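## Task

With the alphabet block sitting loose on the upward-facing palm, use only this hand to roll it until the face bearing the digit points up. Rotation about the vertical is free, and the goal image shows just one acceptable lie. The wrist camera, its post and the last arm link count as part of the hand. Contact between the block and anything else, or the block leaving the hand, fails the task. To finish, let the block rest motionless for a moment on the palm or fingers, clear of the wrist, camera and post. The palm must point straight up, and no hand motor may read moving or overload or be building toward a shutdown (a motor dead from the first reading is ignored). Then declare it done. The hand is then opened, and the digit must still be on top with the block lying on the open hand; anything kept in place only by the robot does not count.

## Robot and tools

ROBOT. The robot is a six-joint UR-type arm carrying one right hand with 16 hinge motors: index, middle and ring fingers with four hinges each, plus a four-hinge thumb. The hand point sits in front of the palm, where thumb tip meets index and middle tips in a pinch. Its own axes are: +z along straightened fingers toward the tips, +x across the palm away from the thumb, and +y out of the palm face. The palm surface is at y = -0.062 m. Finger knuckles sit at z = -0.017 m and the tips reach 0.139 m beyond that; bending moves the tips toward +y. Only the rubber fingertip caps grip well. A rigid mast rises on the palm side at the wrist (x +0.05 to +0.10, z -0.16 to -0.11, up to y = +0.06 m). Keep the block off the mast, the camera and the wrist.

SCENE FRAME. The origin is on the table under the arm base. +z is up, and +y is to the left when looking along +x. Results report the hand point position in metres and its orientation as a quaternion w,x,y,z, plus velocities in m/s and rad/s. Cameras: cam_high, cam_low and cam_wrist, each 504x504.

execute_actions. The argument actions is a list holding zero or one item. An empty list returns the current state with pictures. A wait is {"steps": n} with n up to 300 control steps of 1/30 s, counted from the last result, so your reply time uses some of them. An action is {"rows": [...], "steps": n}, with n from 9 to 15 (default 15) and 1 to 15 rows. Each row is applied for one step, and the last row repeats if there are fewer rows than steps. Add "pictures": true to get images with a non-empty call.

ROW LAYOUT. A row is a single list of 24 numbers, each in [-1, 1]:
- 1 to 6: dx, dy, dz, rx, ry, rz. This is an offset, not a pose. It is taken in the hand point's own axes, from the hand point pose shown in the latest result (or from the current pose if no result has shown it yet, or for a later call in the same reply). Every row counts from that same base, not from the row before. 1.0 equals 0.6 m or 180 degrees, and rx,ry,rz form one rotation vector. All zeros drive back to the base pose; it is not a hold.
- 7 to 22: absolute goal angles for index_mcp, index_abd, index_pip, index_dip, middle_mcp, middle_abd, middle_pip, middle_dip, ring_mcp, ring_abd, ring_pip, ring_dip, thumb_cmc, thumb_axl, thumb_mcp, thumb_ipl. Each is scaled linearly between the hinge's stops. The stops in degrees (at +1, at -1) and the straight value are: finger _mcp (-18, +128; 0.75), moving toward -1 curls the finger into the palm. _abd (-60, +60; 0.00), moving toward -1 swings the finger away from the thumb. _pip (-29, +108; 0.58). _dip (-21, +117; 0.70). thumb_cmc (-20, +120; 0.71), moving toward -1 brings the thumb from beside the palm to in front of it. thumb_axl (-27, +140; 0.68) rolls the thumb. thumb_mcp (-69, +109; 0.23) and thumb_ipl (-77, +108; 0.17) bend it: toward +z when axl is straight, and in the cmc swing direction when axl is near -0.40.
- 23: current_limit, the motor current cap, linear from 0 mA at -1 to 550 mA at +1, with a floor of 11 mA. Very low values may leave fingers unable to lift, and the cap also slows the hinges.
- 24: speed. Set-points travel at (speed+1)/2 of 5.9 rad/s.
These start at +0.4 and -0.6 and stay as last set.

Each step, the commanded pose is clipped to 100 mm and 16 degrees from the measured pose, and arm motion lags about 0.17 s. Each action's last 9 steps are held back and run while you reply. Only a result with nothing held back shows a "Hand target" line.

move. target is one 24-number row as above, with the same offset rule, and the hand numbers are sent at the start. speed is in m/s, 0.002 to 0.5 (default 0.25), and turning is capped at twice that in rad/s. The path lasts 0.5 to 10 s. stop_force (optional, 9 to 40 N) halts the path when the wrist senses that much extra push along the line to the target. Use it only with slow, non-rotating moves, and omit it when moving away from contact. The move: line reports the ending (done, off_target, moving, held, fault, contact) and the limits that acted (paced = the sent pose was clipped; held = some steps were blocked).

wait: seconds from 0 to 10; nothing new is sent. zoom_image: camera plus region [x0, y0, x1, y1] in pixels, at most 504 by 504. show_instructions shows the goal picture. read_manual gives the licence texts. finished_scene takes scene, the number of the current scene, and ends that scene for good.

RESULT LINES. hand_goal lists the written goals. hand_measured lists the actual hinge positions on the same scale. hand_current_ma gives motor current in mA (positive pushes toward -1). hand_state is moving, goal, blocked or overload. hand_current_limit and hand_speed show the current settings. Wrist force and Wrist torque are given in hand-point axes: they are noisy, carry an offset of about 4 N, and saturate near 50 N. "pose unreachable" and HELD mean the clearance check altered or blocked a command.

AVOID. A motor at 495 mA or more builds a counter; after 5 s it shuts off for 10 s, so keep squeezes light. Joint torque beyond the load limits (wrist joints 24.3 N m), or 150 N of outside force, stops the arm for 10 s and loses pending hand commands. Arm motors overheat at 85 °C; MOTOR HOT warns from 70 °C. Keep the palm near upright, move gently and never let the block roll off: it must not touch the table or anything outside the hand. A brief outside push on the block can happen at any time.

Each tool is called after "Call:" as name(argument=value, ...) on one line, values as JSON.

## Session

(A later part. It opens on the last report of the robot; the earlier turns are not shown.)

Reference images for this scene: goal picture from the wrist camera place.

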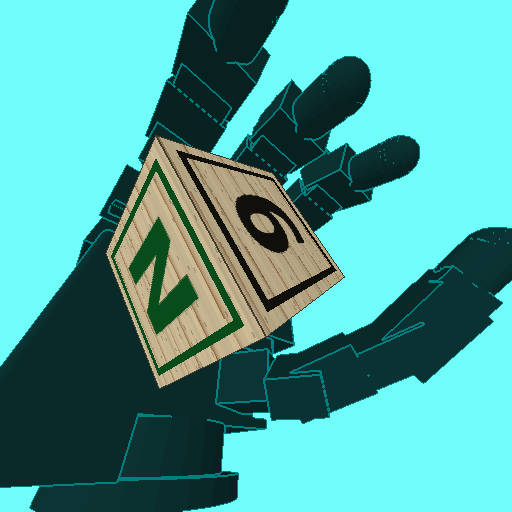

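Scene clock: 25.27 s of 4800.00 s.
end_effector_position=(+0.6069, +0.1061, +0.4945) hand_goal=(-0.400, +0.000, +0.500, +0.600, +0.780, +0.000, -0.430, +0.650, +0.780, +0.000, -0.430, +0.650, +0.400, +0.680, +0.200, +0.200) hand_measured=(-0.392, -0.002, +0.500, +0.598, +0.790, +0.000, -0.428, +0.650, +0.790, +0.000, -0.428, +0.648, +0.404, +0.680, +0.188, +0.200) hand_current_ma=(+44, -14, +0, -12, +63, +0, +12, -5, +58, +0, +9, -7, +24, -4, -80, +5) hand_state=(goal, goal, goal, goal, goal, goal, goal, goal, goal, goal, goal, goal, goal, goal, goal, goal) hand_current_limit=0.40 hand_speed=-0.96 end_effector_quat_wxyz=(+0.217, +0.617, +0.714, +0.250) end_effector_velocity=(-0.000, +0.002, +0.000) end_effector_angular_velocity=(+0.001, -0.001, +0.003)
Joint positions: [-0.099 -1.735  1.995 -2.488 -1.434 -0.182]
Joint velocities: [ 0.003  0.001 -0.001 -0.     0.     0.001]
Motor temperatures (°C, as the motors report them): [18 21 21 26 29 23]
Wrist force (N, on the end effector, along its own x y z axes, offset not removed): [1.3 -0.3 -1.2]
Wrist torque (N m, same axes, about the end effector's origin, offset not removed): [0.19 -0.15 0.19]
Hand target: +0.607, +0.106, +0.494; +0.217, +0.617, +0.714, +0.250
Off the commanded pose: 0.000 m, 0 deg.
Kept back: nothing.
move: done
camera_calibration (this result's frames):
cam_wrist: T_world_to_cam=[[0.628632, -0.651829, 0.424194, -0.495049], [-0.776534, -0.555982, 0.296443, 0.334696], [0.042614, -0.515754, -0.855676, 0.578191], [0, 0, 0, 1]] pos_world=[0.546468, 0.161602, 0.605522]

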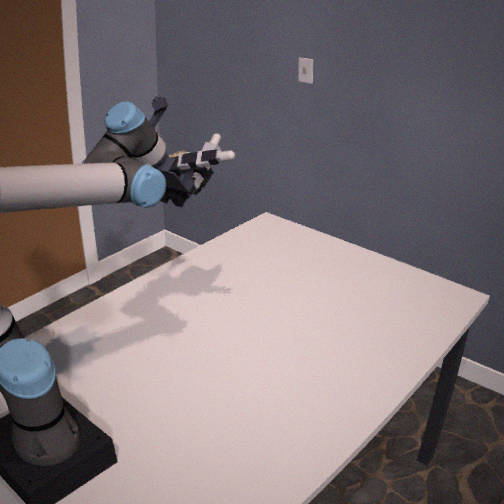

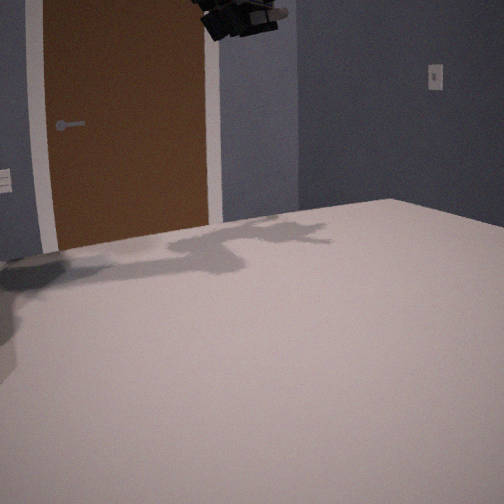

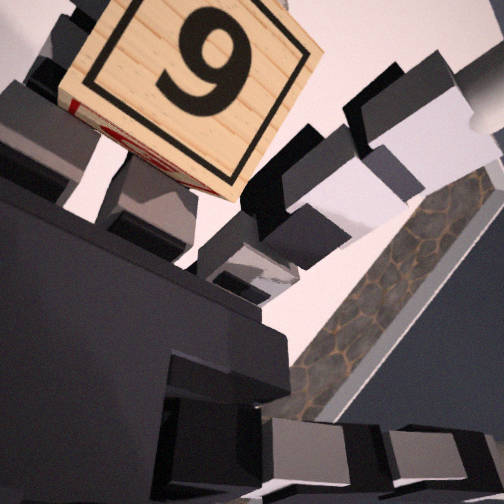

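Call:
move(target=[0,0,0,-0.143,0,0,-0.05,0,0.5,0.6,0.78,0,-0.055,0.65,0.78,0,-0.055,0.65,0.6,0.68,0.2,0.2,0.4,-0.935], speed=0.1)

Call:
move(target=[0,0,0,-0.143,0,0,0.35,0,0.5,0.6,0.78,0,0.36,0.65,0.78,0,0.36,0.65,0.6,0.68,0.2,0.2,0.4,-0.935], speed=0.1)

Call:
move(target=[0,0,0,0,0,0,0.73,0,0.58,0.68,0.7,0,0.58,0.3,0.7,0,0.58,0.3,0.6,0.68,0.2,0.2,0.4,-0.9])

Call:
zoom_image(camera="cam_high", region=[110,110,260,240])

Scene clock: 28.43 s of 4800.00 s.
end_effector_position=(+0.6066, +0.1061, +0.4944) hand_goal=(-0.050, +0.000, +0.500, +0.600, +0.780, +0.000, -0.054, +0.650, +0.780, +0.000, -0.054, +0.650, +0.600, +0.680, +0.200, +0.200) hand_measured=(-0.042, -0.002, +0.500, +0.598, +0.790, +0.000, -0.052, +0.650, +0.792, +0.000, -0.052, +0.648, +0.608, +0.680, +0.192, +0.200) hand_current_ma=(+45, -14, +0, -12, +68, +0, +10, -5, +63, +0, +6, -7, +44, -4, -51, +5) hand_state=(goal, goal, goal, goal, goal, goal, goal, goal, goal, goal, goal, goal, goal, goal, goal, goal) hand_current_limit=0.40 hand_speed=-0.93 end_effector_quat_wxyz=(+0.348, +0.554, +0.641, +0.402) end_effector_velocity=(+0.000, +0.000, -0.002) end_effector_angular_velocity=(+0.002, -0.013, -0.001)
Joint positions: [-0.123 -1.583  2.234 -3.326 -1.348 -0.116]
Joint velocities: [ 0.001  0.012  0.005 -0.031  0.001  0.004]
Motor temperatures (°C, as the motors report them): [18 21 21 26 29 23]
Wrist force (N, on the end effector, along its own x y z axes, offset not removed): [-0.1 -0.3 -0.1]
Wrist torque (N m, same axes, about the end effector's origin, offset not removed): [0.04 -0.11 0.10]
Hand target: +0.607, +0.106, +0.494; +0.349, +0.553, +0.640, +0.403
Off the commanded pose: 0.000 m, 0 deg.
Kept back: nothing.
move: done
camera_calibration (this result's frames):
cam_wrist: T_world_to_cam=[[0.39612, -0.685229, 0.611188, -0.442694], [-0.820496, -0.562949, -0.0993692, 0.557606], [0.412158, -0.462115, -0.785223, 0.313455], [0, 0, 0, 1]] pos_world=[0.50368, 0.15541, 0.57211]

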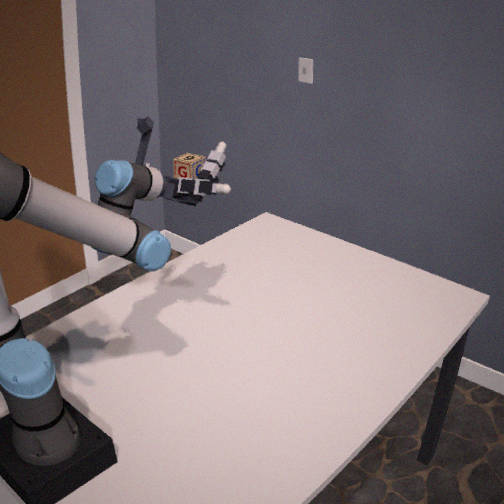

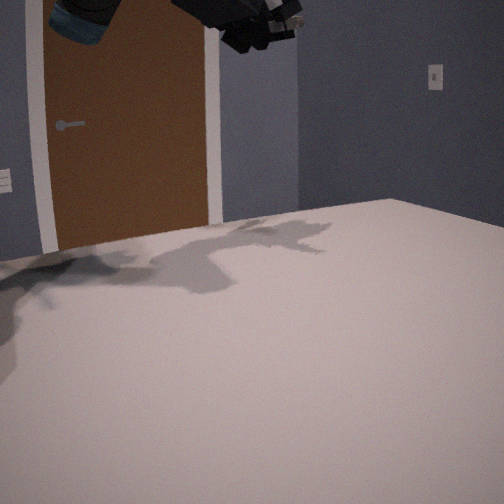

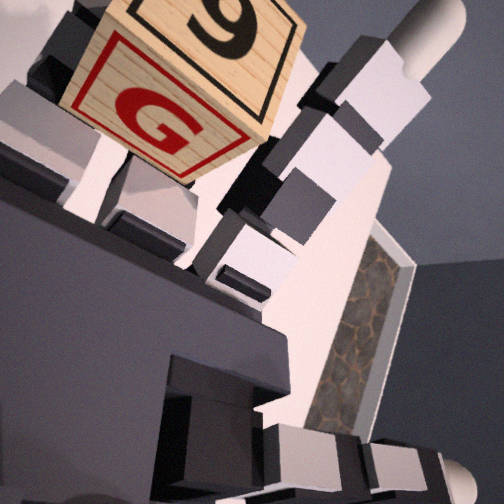

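Scene clock: 31.27 s of 4800.00 s.
end_effector_position=(+0.6064, +0.1061, +0.4941) hand_goal=(+0.350, +0.000, +0.500, +0.600, +0.780, +0.000, +0.360, +0.650, +0.780, +0.000, +0.360, +0.650, +0.600, +0.680, +0.200, +0.200) hand_measured=(+0.358, -0.002, +0.500, +0.598, +0.792, +0.000, +0.362, +0.650, +0.794, +0.000, +0.360, +0.648, +0.610, +0.680, +0.198, +0.200) hand_current_ma=(+46, -14, +1, -12, +76, +0, +9, -5, +70, +0, +5, -7, +51, -4, -16, +5) hand_state=(goal, goal, goal, goal, goal, goal, goal, goal, goal, goal, goal, goal, goal, goal, goal, goal) hand_current_limit=0.40 hand_speed=-0.93 end_effector_quat_wxyz=(+0.463, +0.462, +0.535, +0.534) end_effector_velocity=(-0.000, -0.000, +0.001) end_effector_angular_velocity=(-0.000, -0.005, -0.001)
Joint positions: [-0.115 -1.207  2.201 -4.13  -1.328 -0.007]
Joint velocities: [ 0.001  0.002 -0.002 -0.005 -0.002  0.   ]
Motor temperatures (°C, as the motors report them): [18 21 21 26 29 23]
Wrist force (N, on the end effector, along its own x y z axes, offset not removed): [1.6 0.6 -0.2]
Wrist torque (N m, same axes, about the end effector's origin, offset not removed): [0.18 -0.30 0.31]
Hand target: +0.606, +0.106, +0.494; +0.463, +0.462, +0.535, +0.534
Off the commanded pose: 0.000 m, 0 deg.
Kept back: nothing.
move: done
camera_calibration (this result's frames):
cam_wrist: T_world_to_cam=[[0.105324, -0.727305, 0.678185, -0.29471], [-0.690003, -0.544547, -0.476828, 0.662815], [0.716103, -0.417728, -0.559196, 0.0126489], [0, 0, 0, 1]] pos_world=[0.479326, 0.151873, 0.52299]

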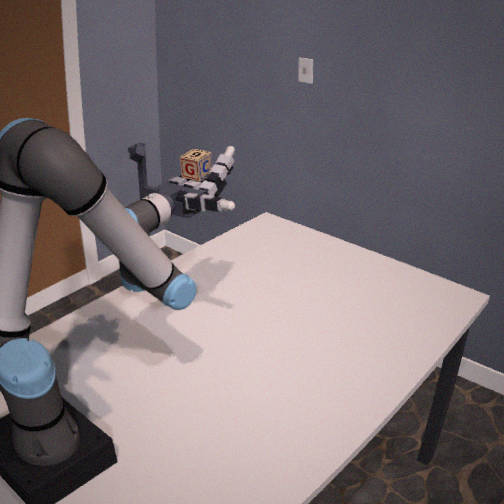

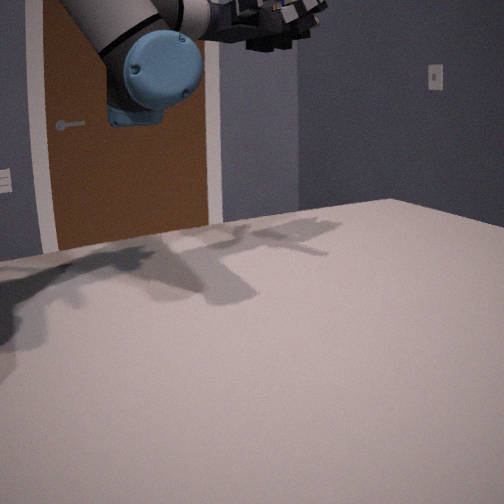

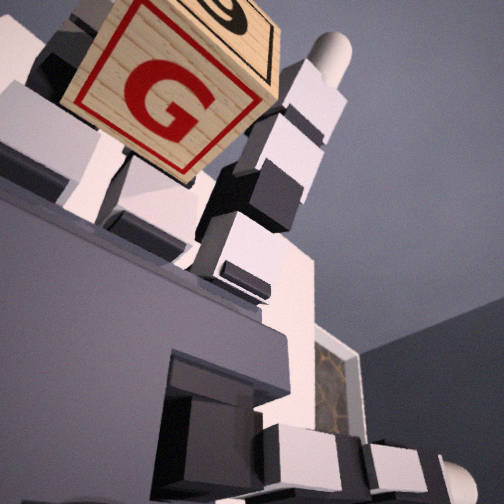

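Scene clock: 33.13 s of 4800.00 s.
end_effector_position=(+0.6064, +0.1061, +0.4941) hand_goal=(+0.730, +0.000, +0.580, +0.680, +0.700, +0.000, +0.580, +0.300, +0.700, +0.000, +0.580, +0.300, +0.600, +0.680, +0.200, +0.200) hand_measured=(+0.740, -0.002, +0.580, +0.678, +0.732, +0.000, +0.580, +0.304, +0.734, +0.000, +0.580, +0.304, +0.610, +0.680, +0.198, +0.200) hand_current_ma=(+52, -14, +3, -11, +202, +0, +1, +20, +177, +0, +1, +20, +51, -4, -16, +5) hand_state=(goal, goal, goal, goal, blocked, goal, goal, goal, blocked, goal, goal, goal, goal, goal, goal, goal) hand_current_limit=0.40 hand_speed=-0.90 end_effector_quat_wxyz=(+0.463, +0.462, +0.535, +0.534) end_effector_velocity=(+0.000, -0.000, +0.001) end_effector_angular_velocity=(+0.000, -0.002, -0.001)
Joint positions: [-0.115 -1.207  2.2   -4.13  -1.328 -0.007]
Joint velocities: [-0.001 -0.    -0.002  0.001 -0.     0.   ]
Motor temperatures (°C, as the motors report them): [18 21 21 26 29 23]
Wrist force (N, on the end effector, along its own x y z axes, offset not removed): [-0.3 -2.8 1.2]
Wrist torque (N m, same axes, about the end effector's origin, offset not removed): [-0.31 -0.08 0.06]
Hand target: +0.606, +0.106, +0.494; +0.463, +0.462, +0.535, +0.534
Off the commanded pose: 0.000 m, 0 deg.
Kept back: nothing.
move: done
camera_calibration (this result's frames):
cam_wrist: T_world_to_cam=[[0.105294, -0.727302, 0.678193, -0.294709], [-0.689984, -0.544547, -0.476855, 0.66283], [0.716125, -0.417732, -0.559164, 0.0126269], [0, 0, 0, 1]] pos_world=[0.479331, 0.151875, 0.523003]

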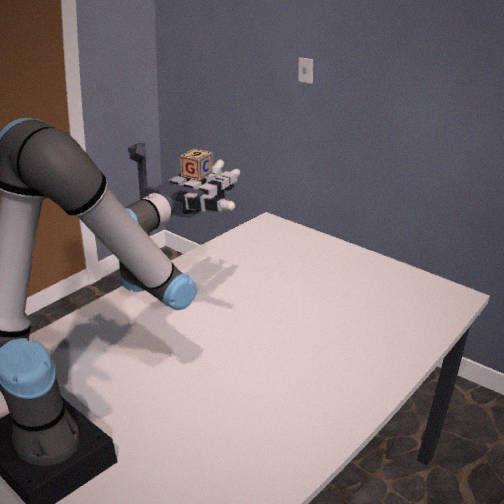

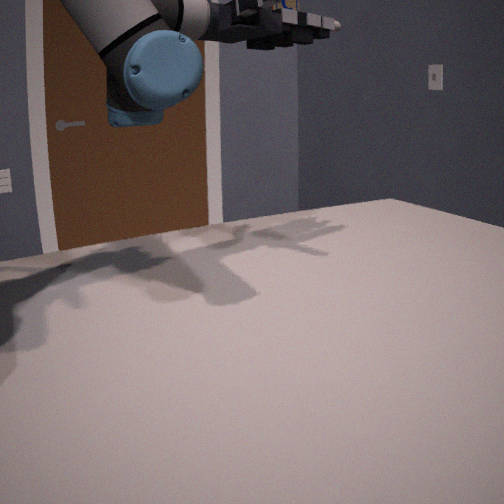

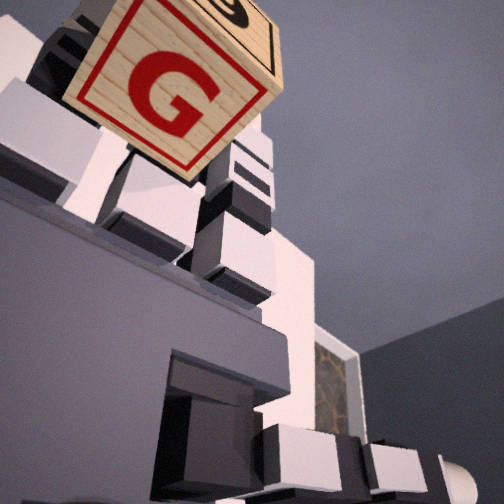

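Region (110, 110, 260, 240) of cam_high's 504x504 image, scaled by 3.360, with more detail than that image has; it fills the top 437 rows of this view, and the rest is white.

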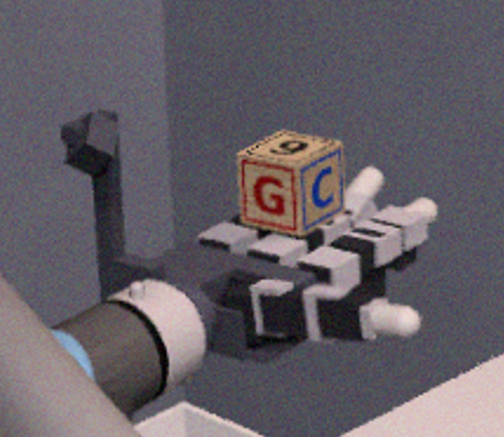

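Call:
move(target=[0,0,0,0,0,0,0.73,0,0.58,0.68,0.735,0,0.58,0.66,0.735,0,0.58,0.66,0.6,0.68,0.2,0.2,0.4,-0.7])

Call:
wait(seconds=1.5)

Scene clock: 34.13 s of 4800.00 s.
end_effector_position=(+0.6064, +0.1061, +0.4941) hand_goal=(+0.730, +0.000, +0.580, +0.680, +0.736, +0.000, +0.580, +0.660, +0.736, +0.000, +0.580, +0.660, +0.600, +0.680, +0.200, +0.200) hand_measured=(+0.740, -0.002, +0.580, +0.678, +0.750, +0.000, +0.580, +0.658, +0.750, +0.000, +0.580, +0.658, +0.610, +0.680, +0.198, +0.200) hand_current_ma=(+52, -14, +3, -11, +82, +0, +1, -11, +72, +0, +2, -11, +51, -4, -16, +5) hand_state=(goal, goal, goal, goal, goal, goal, goal, goal, goal, goal, goal, goal, goal, goal, goal, goal) hand_current_limit=0.40 hand_speed=-0.70 end_effector_quat_wxyz=(+0.463, +0.462, +0.535, +0.534) end_effector_velocity=(+0.000, -0.001, -0.000) end_effector_angular_velocity=(-0.000, -0.000, -0.001)
Joint positions: [-0.115 -1.207  2.201 -4.13  -1.328 -0.007]
Joint velocities: [-0.002  0.    -0.    -0.     0.    -0.   ]
Motor temperatures (°C, as the motors report them): [18 21 21 26 29 23]
Wrist force (N, on the end effector, along its own x y z axes, offset not removed): [0.5 -0.4 1.0]
Wrist torque (N m, same axes, about the end effector's origin, offset not removed): [-0.06 -0.17 0.14]
Hand target: +0.606, +0.106, +0.494; +0.463, +0.462, +0.535, +0.534
Off the commanded pose: 0.000 m, 0 deg.
Kept back: nothing.
move: done
camera_calibration (this result's frames):
cam_wrist: T_world_to_cam=[[0.105316, -0.727304, 0.678187, -0.294709], [-0.689999, -0.544546, -0.476834, 0.662819], [0.716107, -0.41773, -0.559189, 0.0126458], [0, 0, 0, 1]] pos_world=[0.479326, 0.151876, 0.522993]

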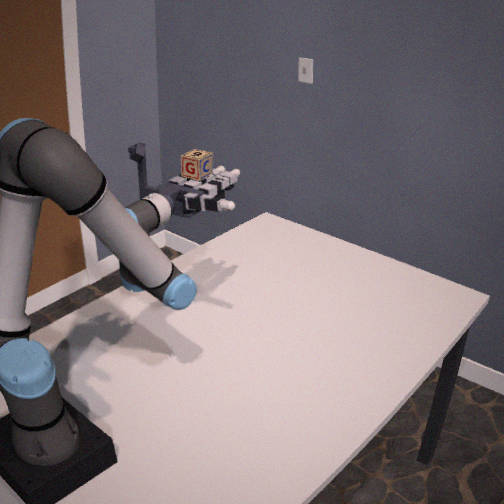

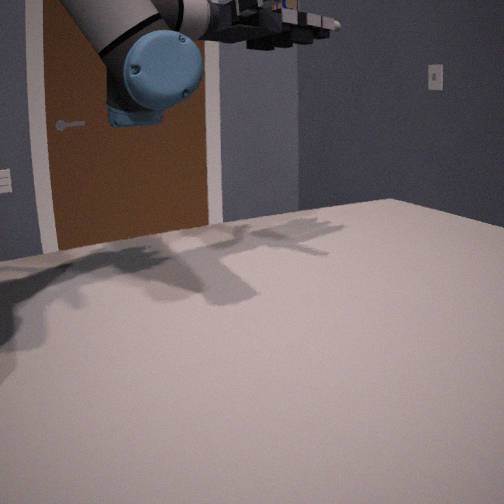

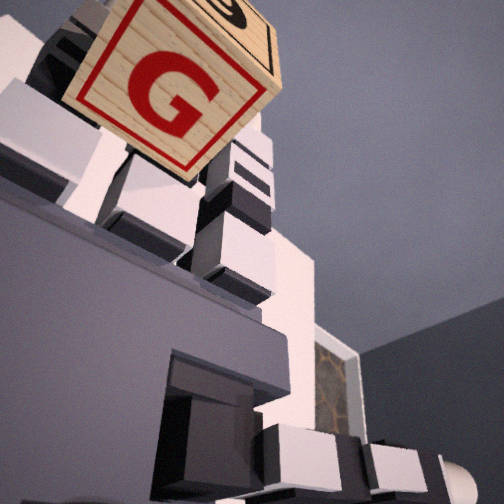

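Scene clock: 35.63 s of 4800.00 s.
end_effector_position=(+0.6064, +0.1061, +0.4941) hand_goal=(+0.730, +0.000, +0.580, +0.680, +0.736, +0.000, +0.580, +0.660, +0.736, +0.000, +0.580, +0.660, +0.600, +0.680, +0.200, +0.200) hand_measured=(+0.740, -0.002, +0.580, +0.678, +0.750, +0.000, +0.580, +0.658, +0.750, +0.000, +0.580, +0.658, +0.610, +0.680, +0.198, +0.200) hand_current_ma=(+52, -14, +3, -11, +82, +0, +1, -11, +72, +0, +2, -11, +51, -4, -16, +5) hand_state=(goal, goal, goal, goal, goal, goal, goal, goal, goal, goal, goal, goal, goal, goal, goal, goal) hand_current_limit=0.40 hand_speed=-0.70 end_effector_quat_wxyz=(+0.463, +0.462, +0.535, +0.534) end_effector_velocity=(+0.000, -0.001, +0.001) end_effector_angular_velocity=(-0.000, -0.002, -0.002)
Joint positions: [-0.115 -1.207  2.201 -4.13  -1.328 -0.007]
Joint velocities: [-0.003  0.    -0.001 -0.001  0.001  0.   ]
Motor temperatures (°C, as the motors report them): [18 21 21 26 29 23]
Wrist force (N, on the end effector, along its own x y z axes, offset not removed): [2.2 -1.2 -0.5]
Wrist torque (N m, same axes, about the end effector's origin, offset not removed): [-0.01 -0.31 0.28]
Hand target: +0.606, +0.106, +0.494; +0.463, +0.462, +0.535, +0.534
Off the commanded pose: 0.000 m, 0 deg.
Kept back: nothing.
Steps of this call (steps 1 to 45: nothing new was sent). Readings (end_effector_position | what the end effector reports):
1: (+0.6064, +0.1061, +0.4941) | hand_goal=(+0.730, +0.000, +0.580, +0.680, +0.736, +0.000, +0.580, +0.660, +0.736, +0.000, +0.580, +0.660, +0.600, +0.680, +0.200, +0.200) hand_measured=(+0.740, -0.002, +0.580, +0.678, +0.750, +0.000, +0.580, +0.658, +0.750, +0.000, +0.580, +0.658, +0.610, +0.680, +0.198, +0.200) hand_current_ma=(+52, -14, +3, -11, +82, +0, +1, -11, +72, +0, +2, -11, +51, -4, -16, +5) hand_state=(goal, goal, goal, goal, goal, goal, goal, goal, goal, goal, goal, goal, goal, goal, goal, goal) hand_current_limit=0.40 hand_speed=-0.70
2: (+0.6064, +0.1061, +0.4941) | hand_goal=(+0.730, +0.000, +0.580, +0.680, +0.736, +0.000, +0.580, +0.660, +0.736, +0.000, +0.580, +0.660, +0.600, +0.680, +0.200, +0.200) hand_measured=(+0.740, -0.002, +0.580, +0.678, +0.750, +0.000, +0.580, +0.658, +0.750, +0.000, +0.580, +0.658, +0.610, +0.680, +0.198, +0.200) hand_current_ma=(+52, -14, +3, -11, +82, +0, +1, -11, +72, +0, +2, -11, +51, -4, -16, +5) hand_state=(goal, goal, goal, goal, goal, goal, goal, goal, goal, goal, goal, goal, goal, goal, goal, goal) hand_current_limit=0.40 hand_speed=-0.70
4: (+0.6064, +0.1061, +0.4941) | hand_goal=(+0.730, +0.000, +0.580, +0.680, +0.736, +0.000, +0.580, +0.660, +0.736, +0.000, +0.580, +0.660, +0.600, +0.680, +0.200, +0.200) hand_measured=(+0.740, -0.002, +0.580, +0.678, +0.750, +0.000, +0.580, +0.658, +0.750, +0.000, +0.580, +0.658, +0.610, +0.680, +0.198, +0.200) hand_current_ma=(+52, -14, +3, -11, +82, +0, +1, -11, +72, +0, +2, -11, +51, -4, -16, +5) hand_state=(goal, goal, goal, goal, goal, goal, goal, goal, goal, goal, goal, goal, goal, goal, goal, goal) hand_current_limit=0.40 hand_speed=-0.70
8: (+0.6064, +0.1061, +0.4941) | hand_goal=(+0.730, +0.000, +0.580, +0.680, +0.736, +0.000, +0.580, +0.660, +0.736, +0.000, +0.580, +0.660, +0.600, +0.680, +0.200, +0.200) hand_measured=(+0.740, -0.002, +0.580, +0.678, +0.750, +0.000, +0.580, +0.658, +0.750, +0.000, +0.580, +0.658, +0.610, +0.680, +0.198, +0.200) hand_current_ma=(+52, -14, +3, -11, +82, +0, +1, -11, +72, +0, +2, -11, +51, -4, -16, +5) hand_state=(goal, goal, goal, goal, goal, goal, goal, goal, goal, goal, goal, goal, goal, goal, goal, goal) hand_current_limit=0.40 hand_speed=-0.70
45: the state above
camera_calibration (this result's frames):
cam_wrist: T_world_to_cam=[[0.105316, -0.727304, 0.678187, -0.294708], [-0.689999, -0.544546, -0.476834, 0.662819], [0.716107, -0.41773, -0.559188, 0.0126458], [0, 0, 0, 1]] pos_world=[0.479326, 0.151876, 0.522993]

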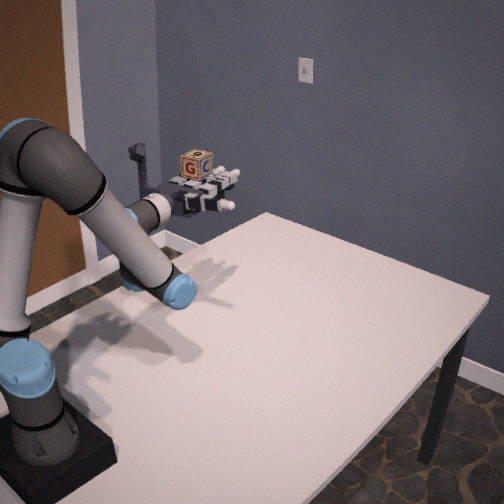

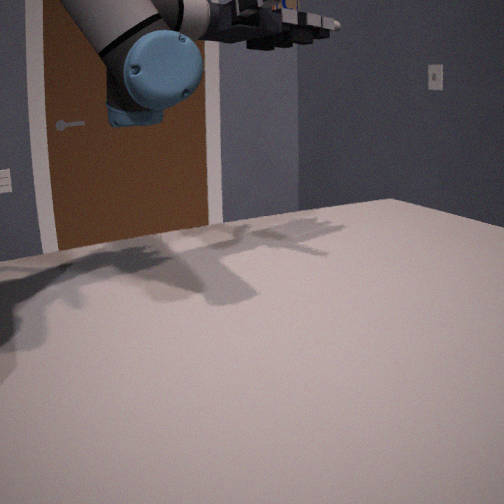

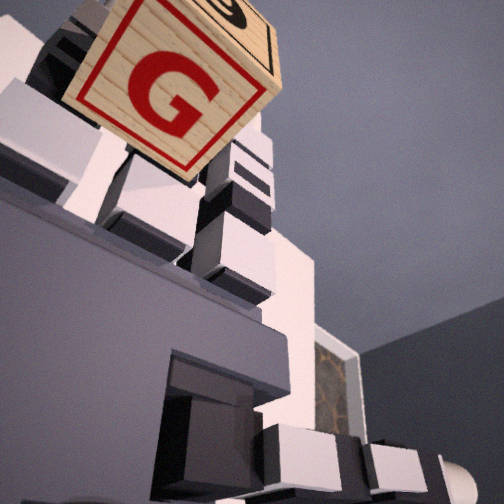

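Call:
finished_scene(scene=2)

The scene is finished: the task was done.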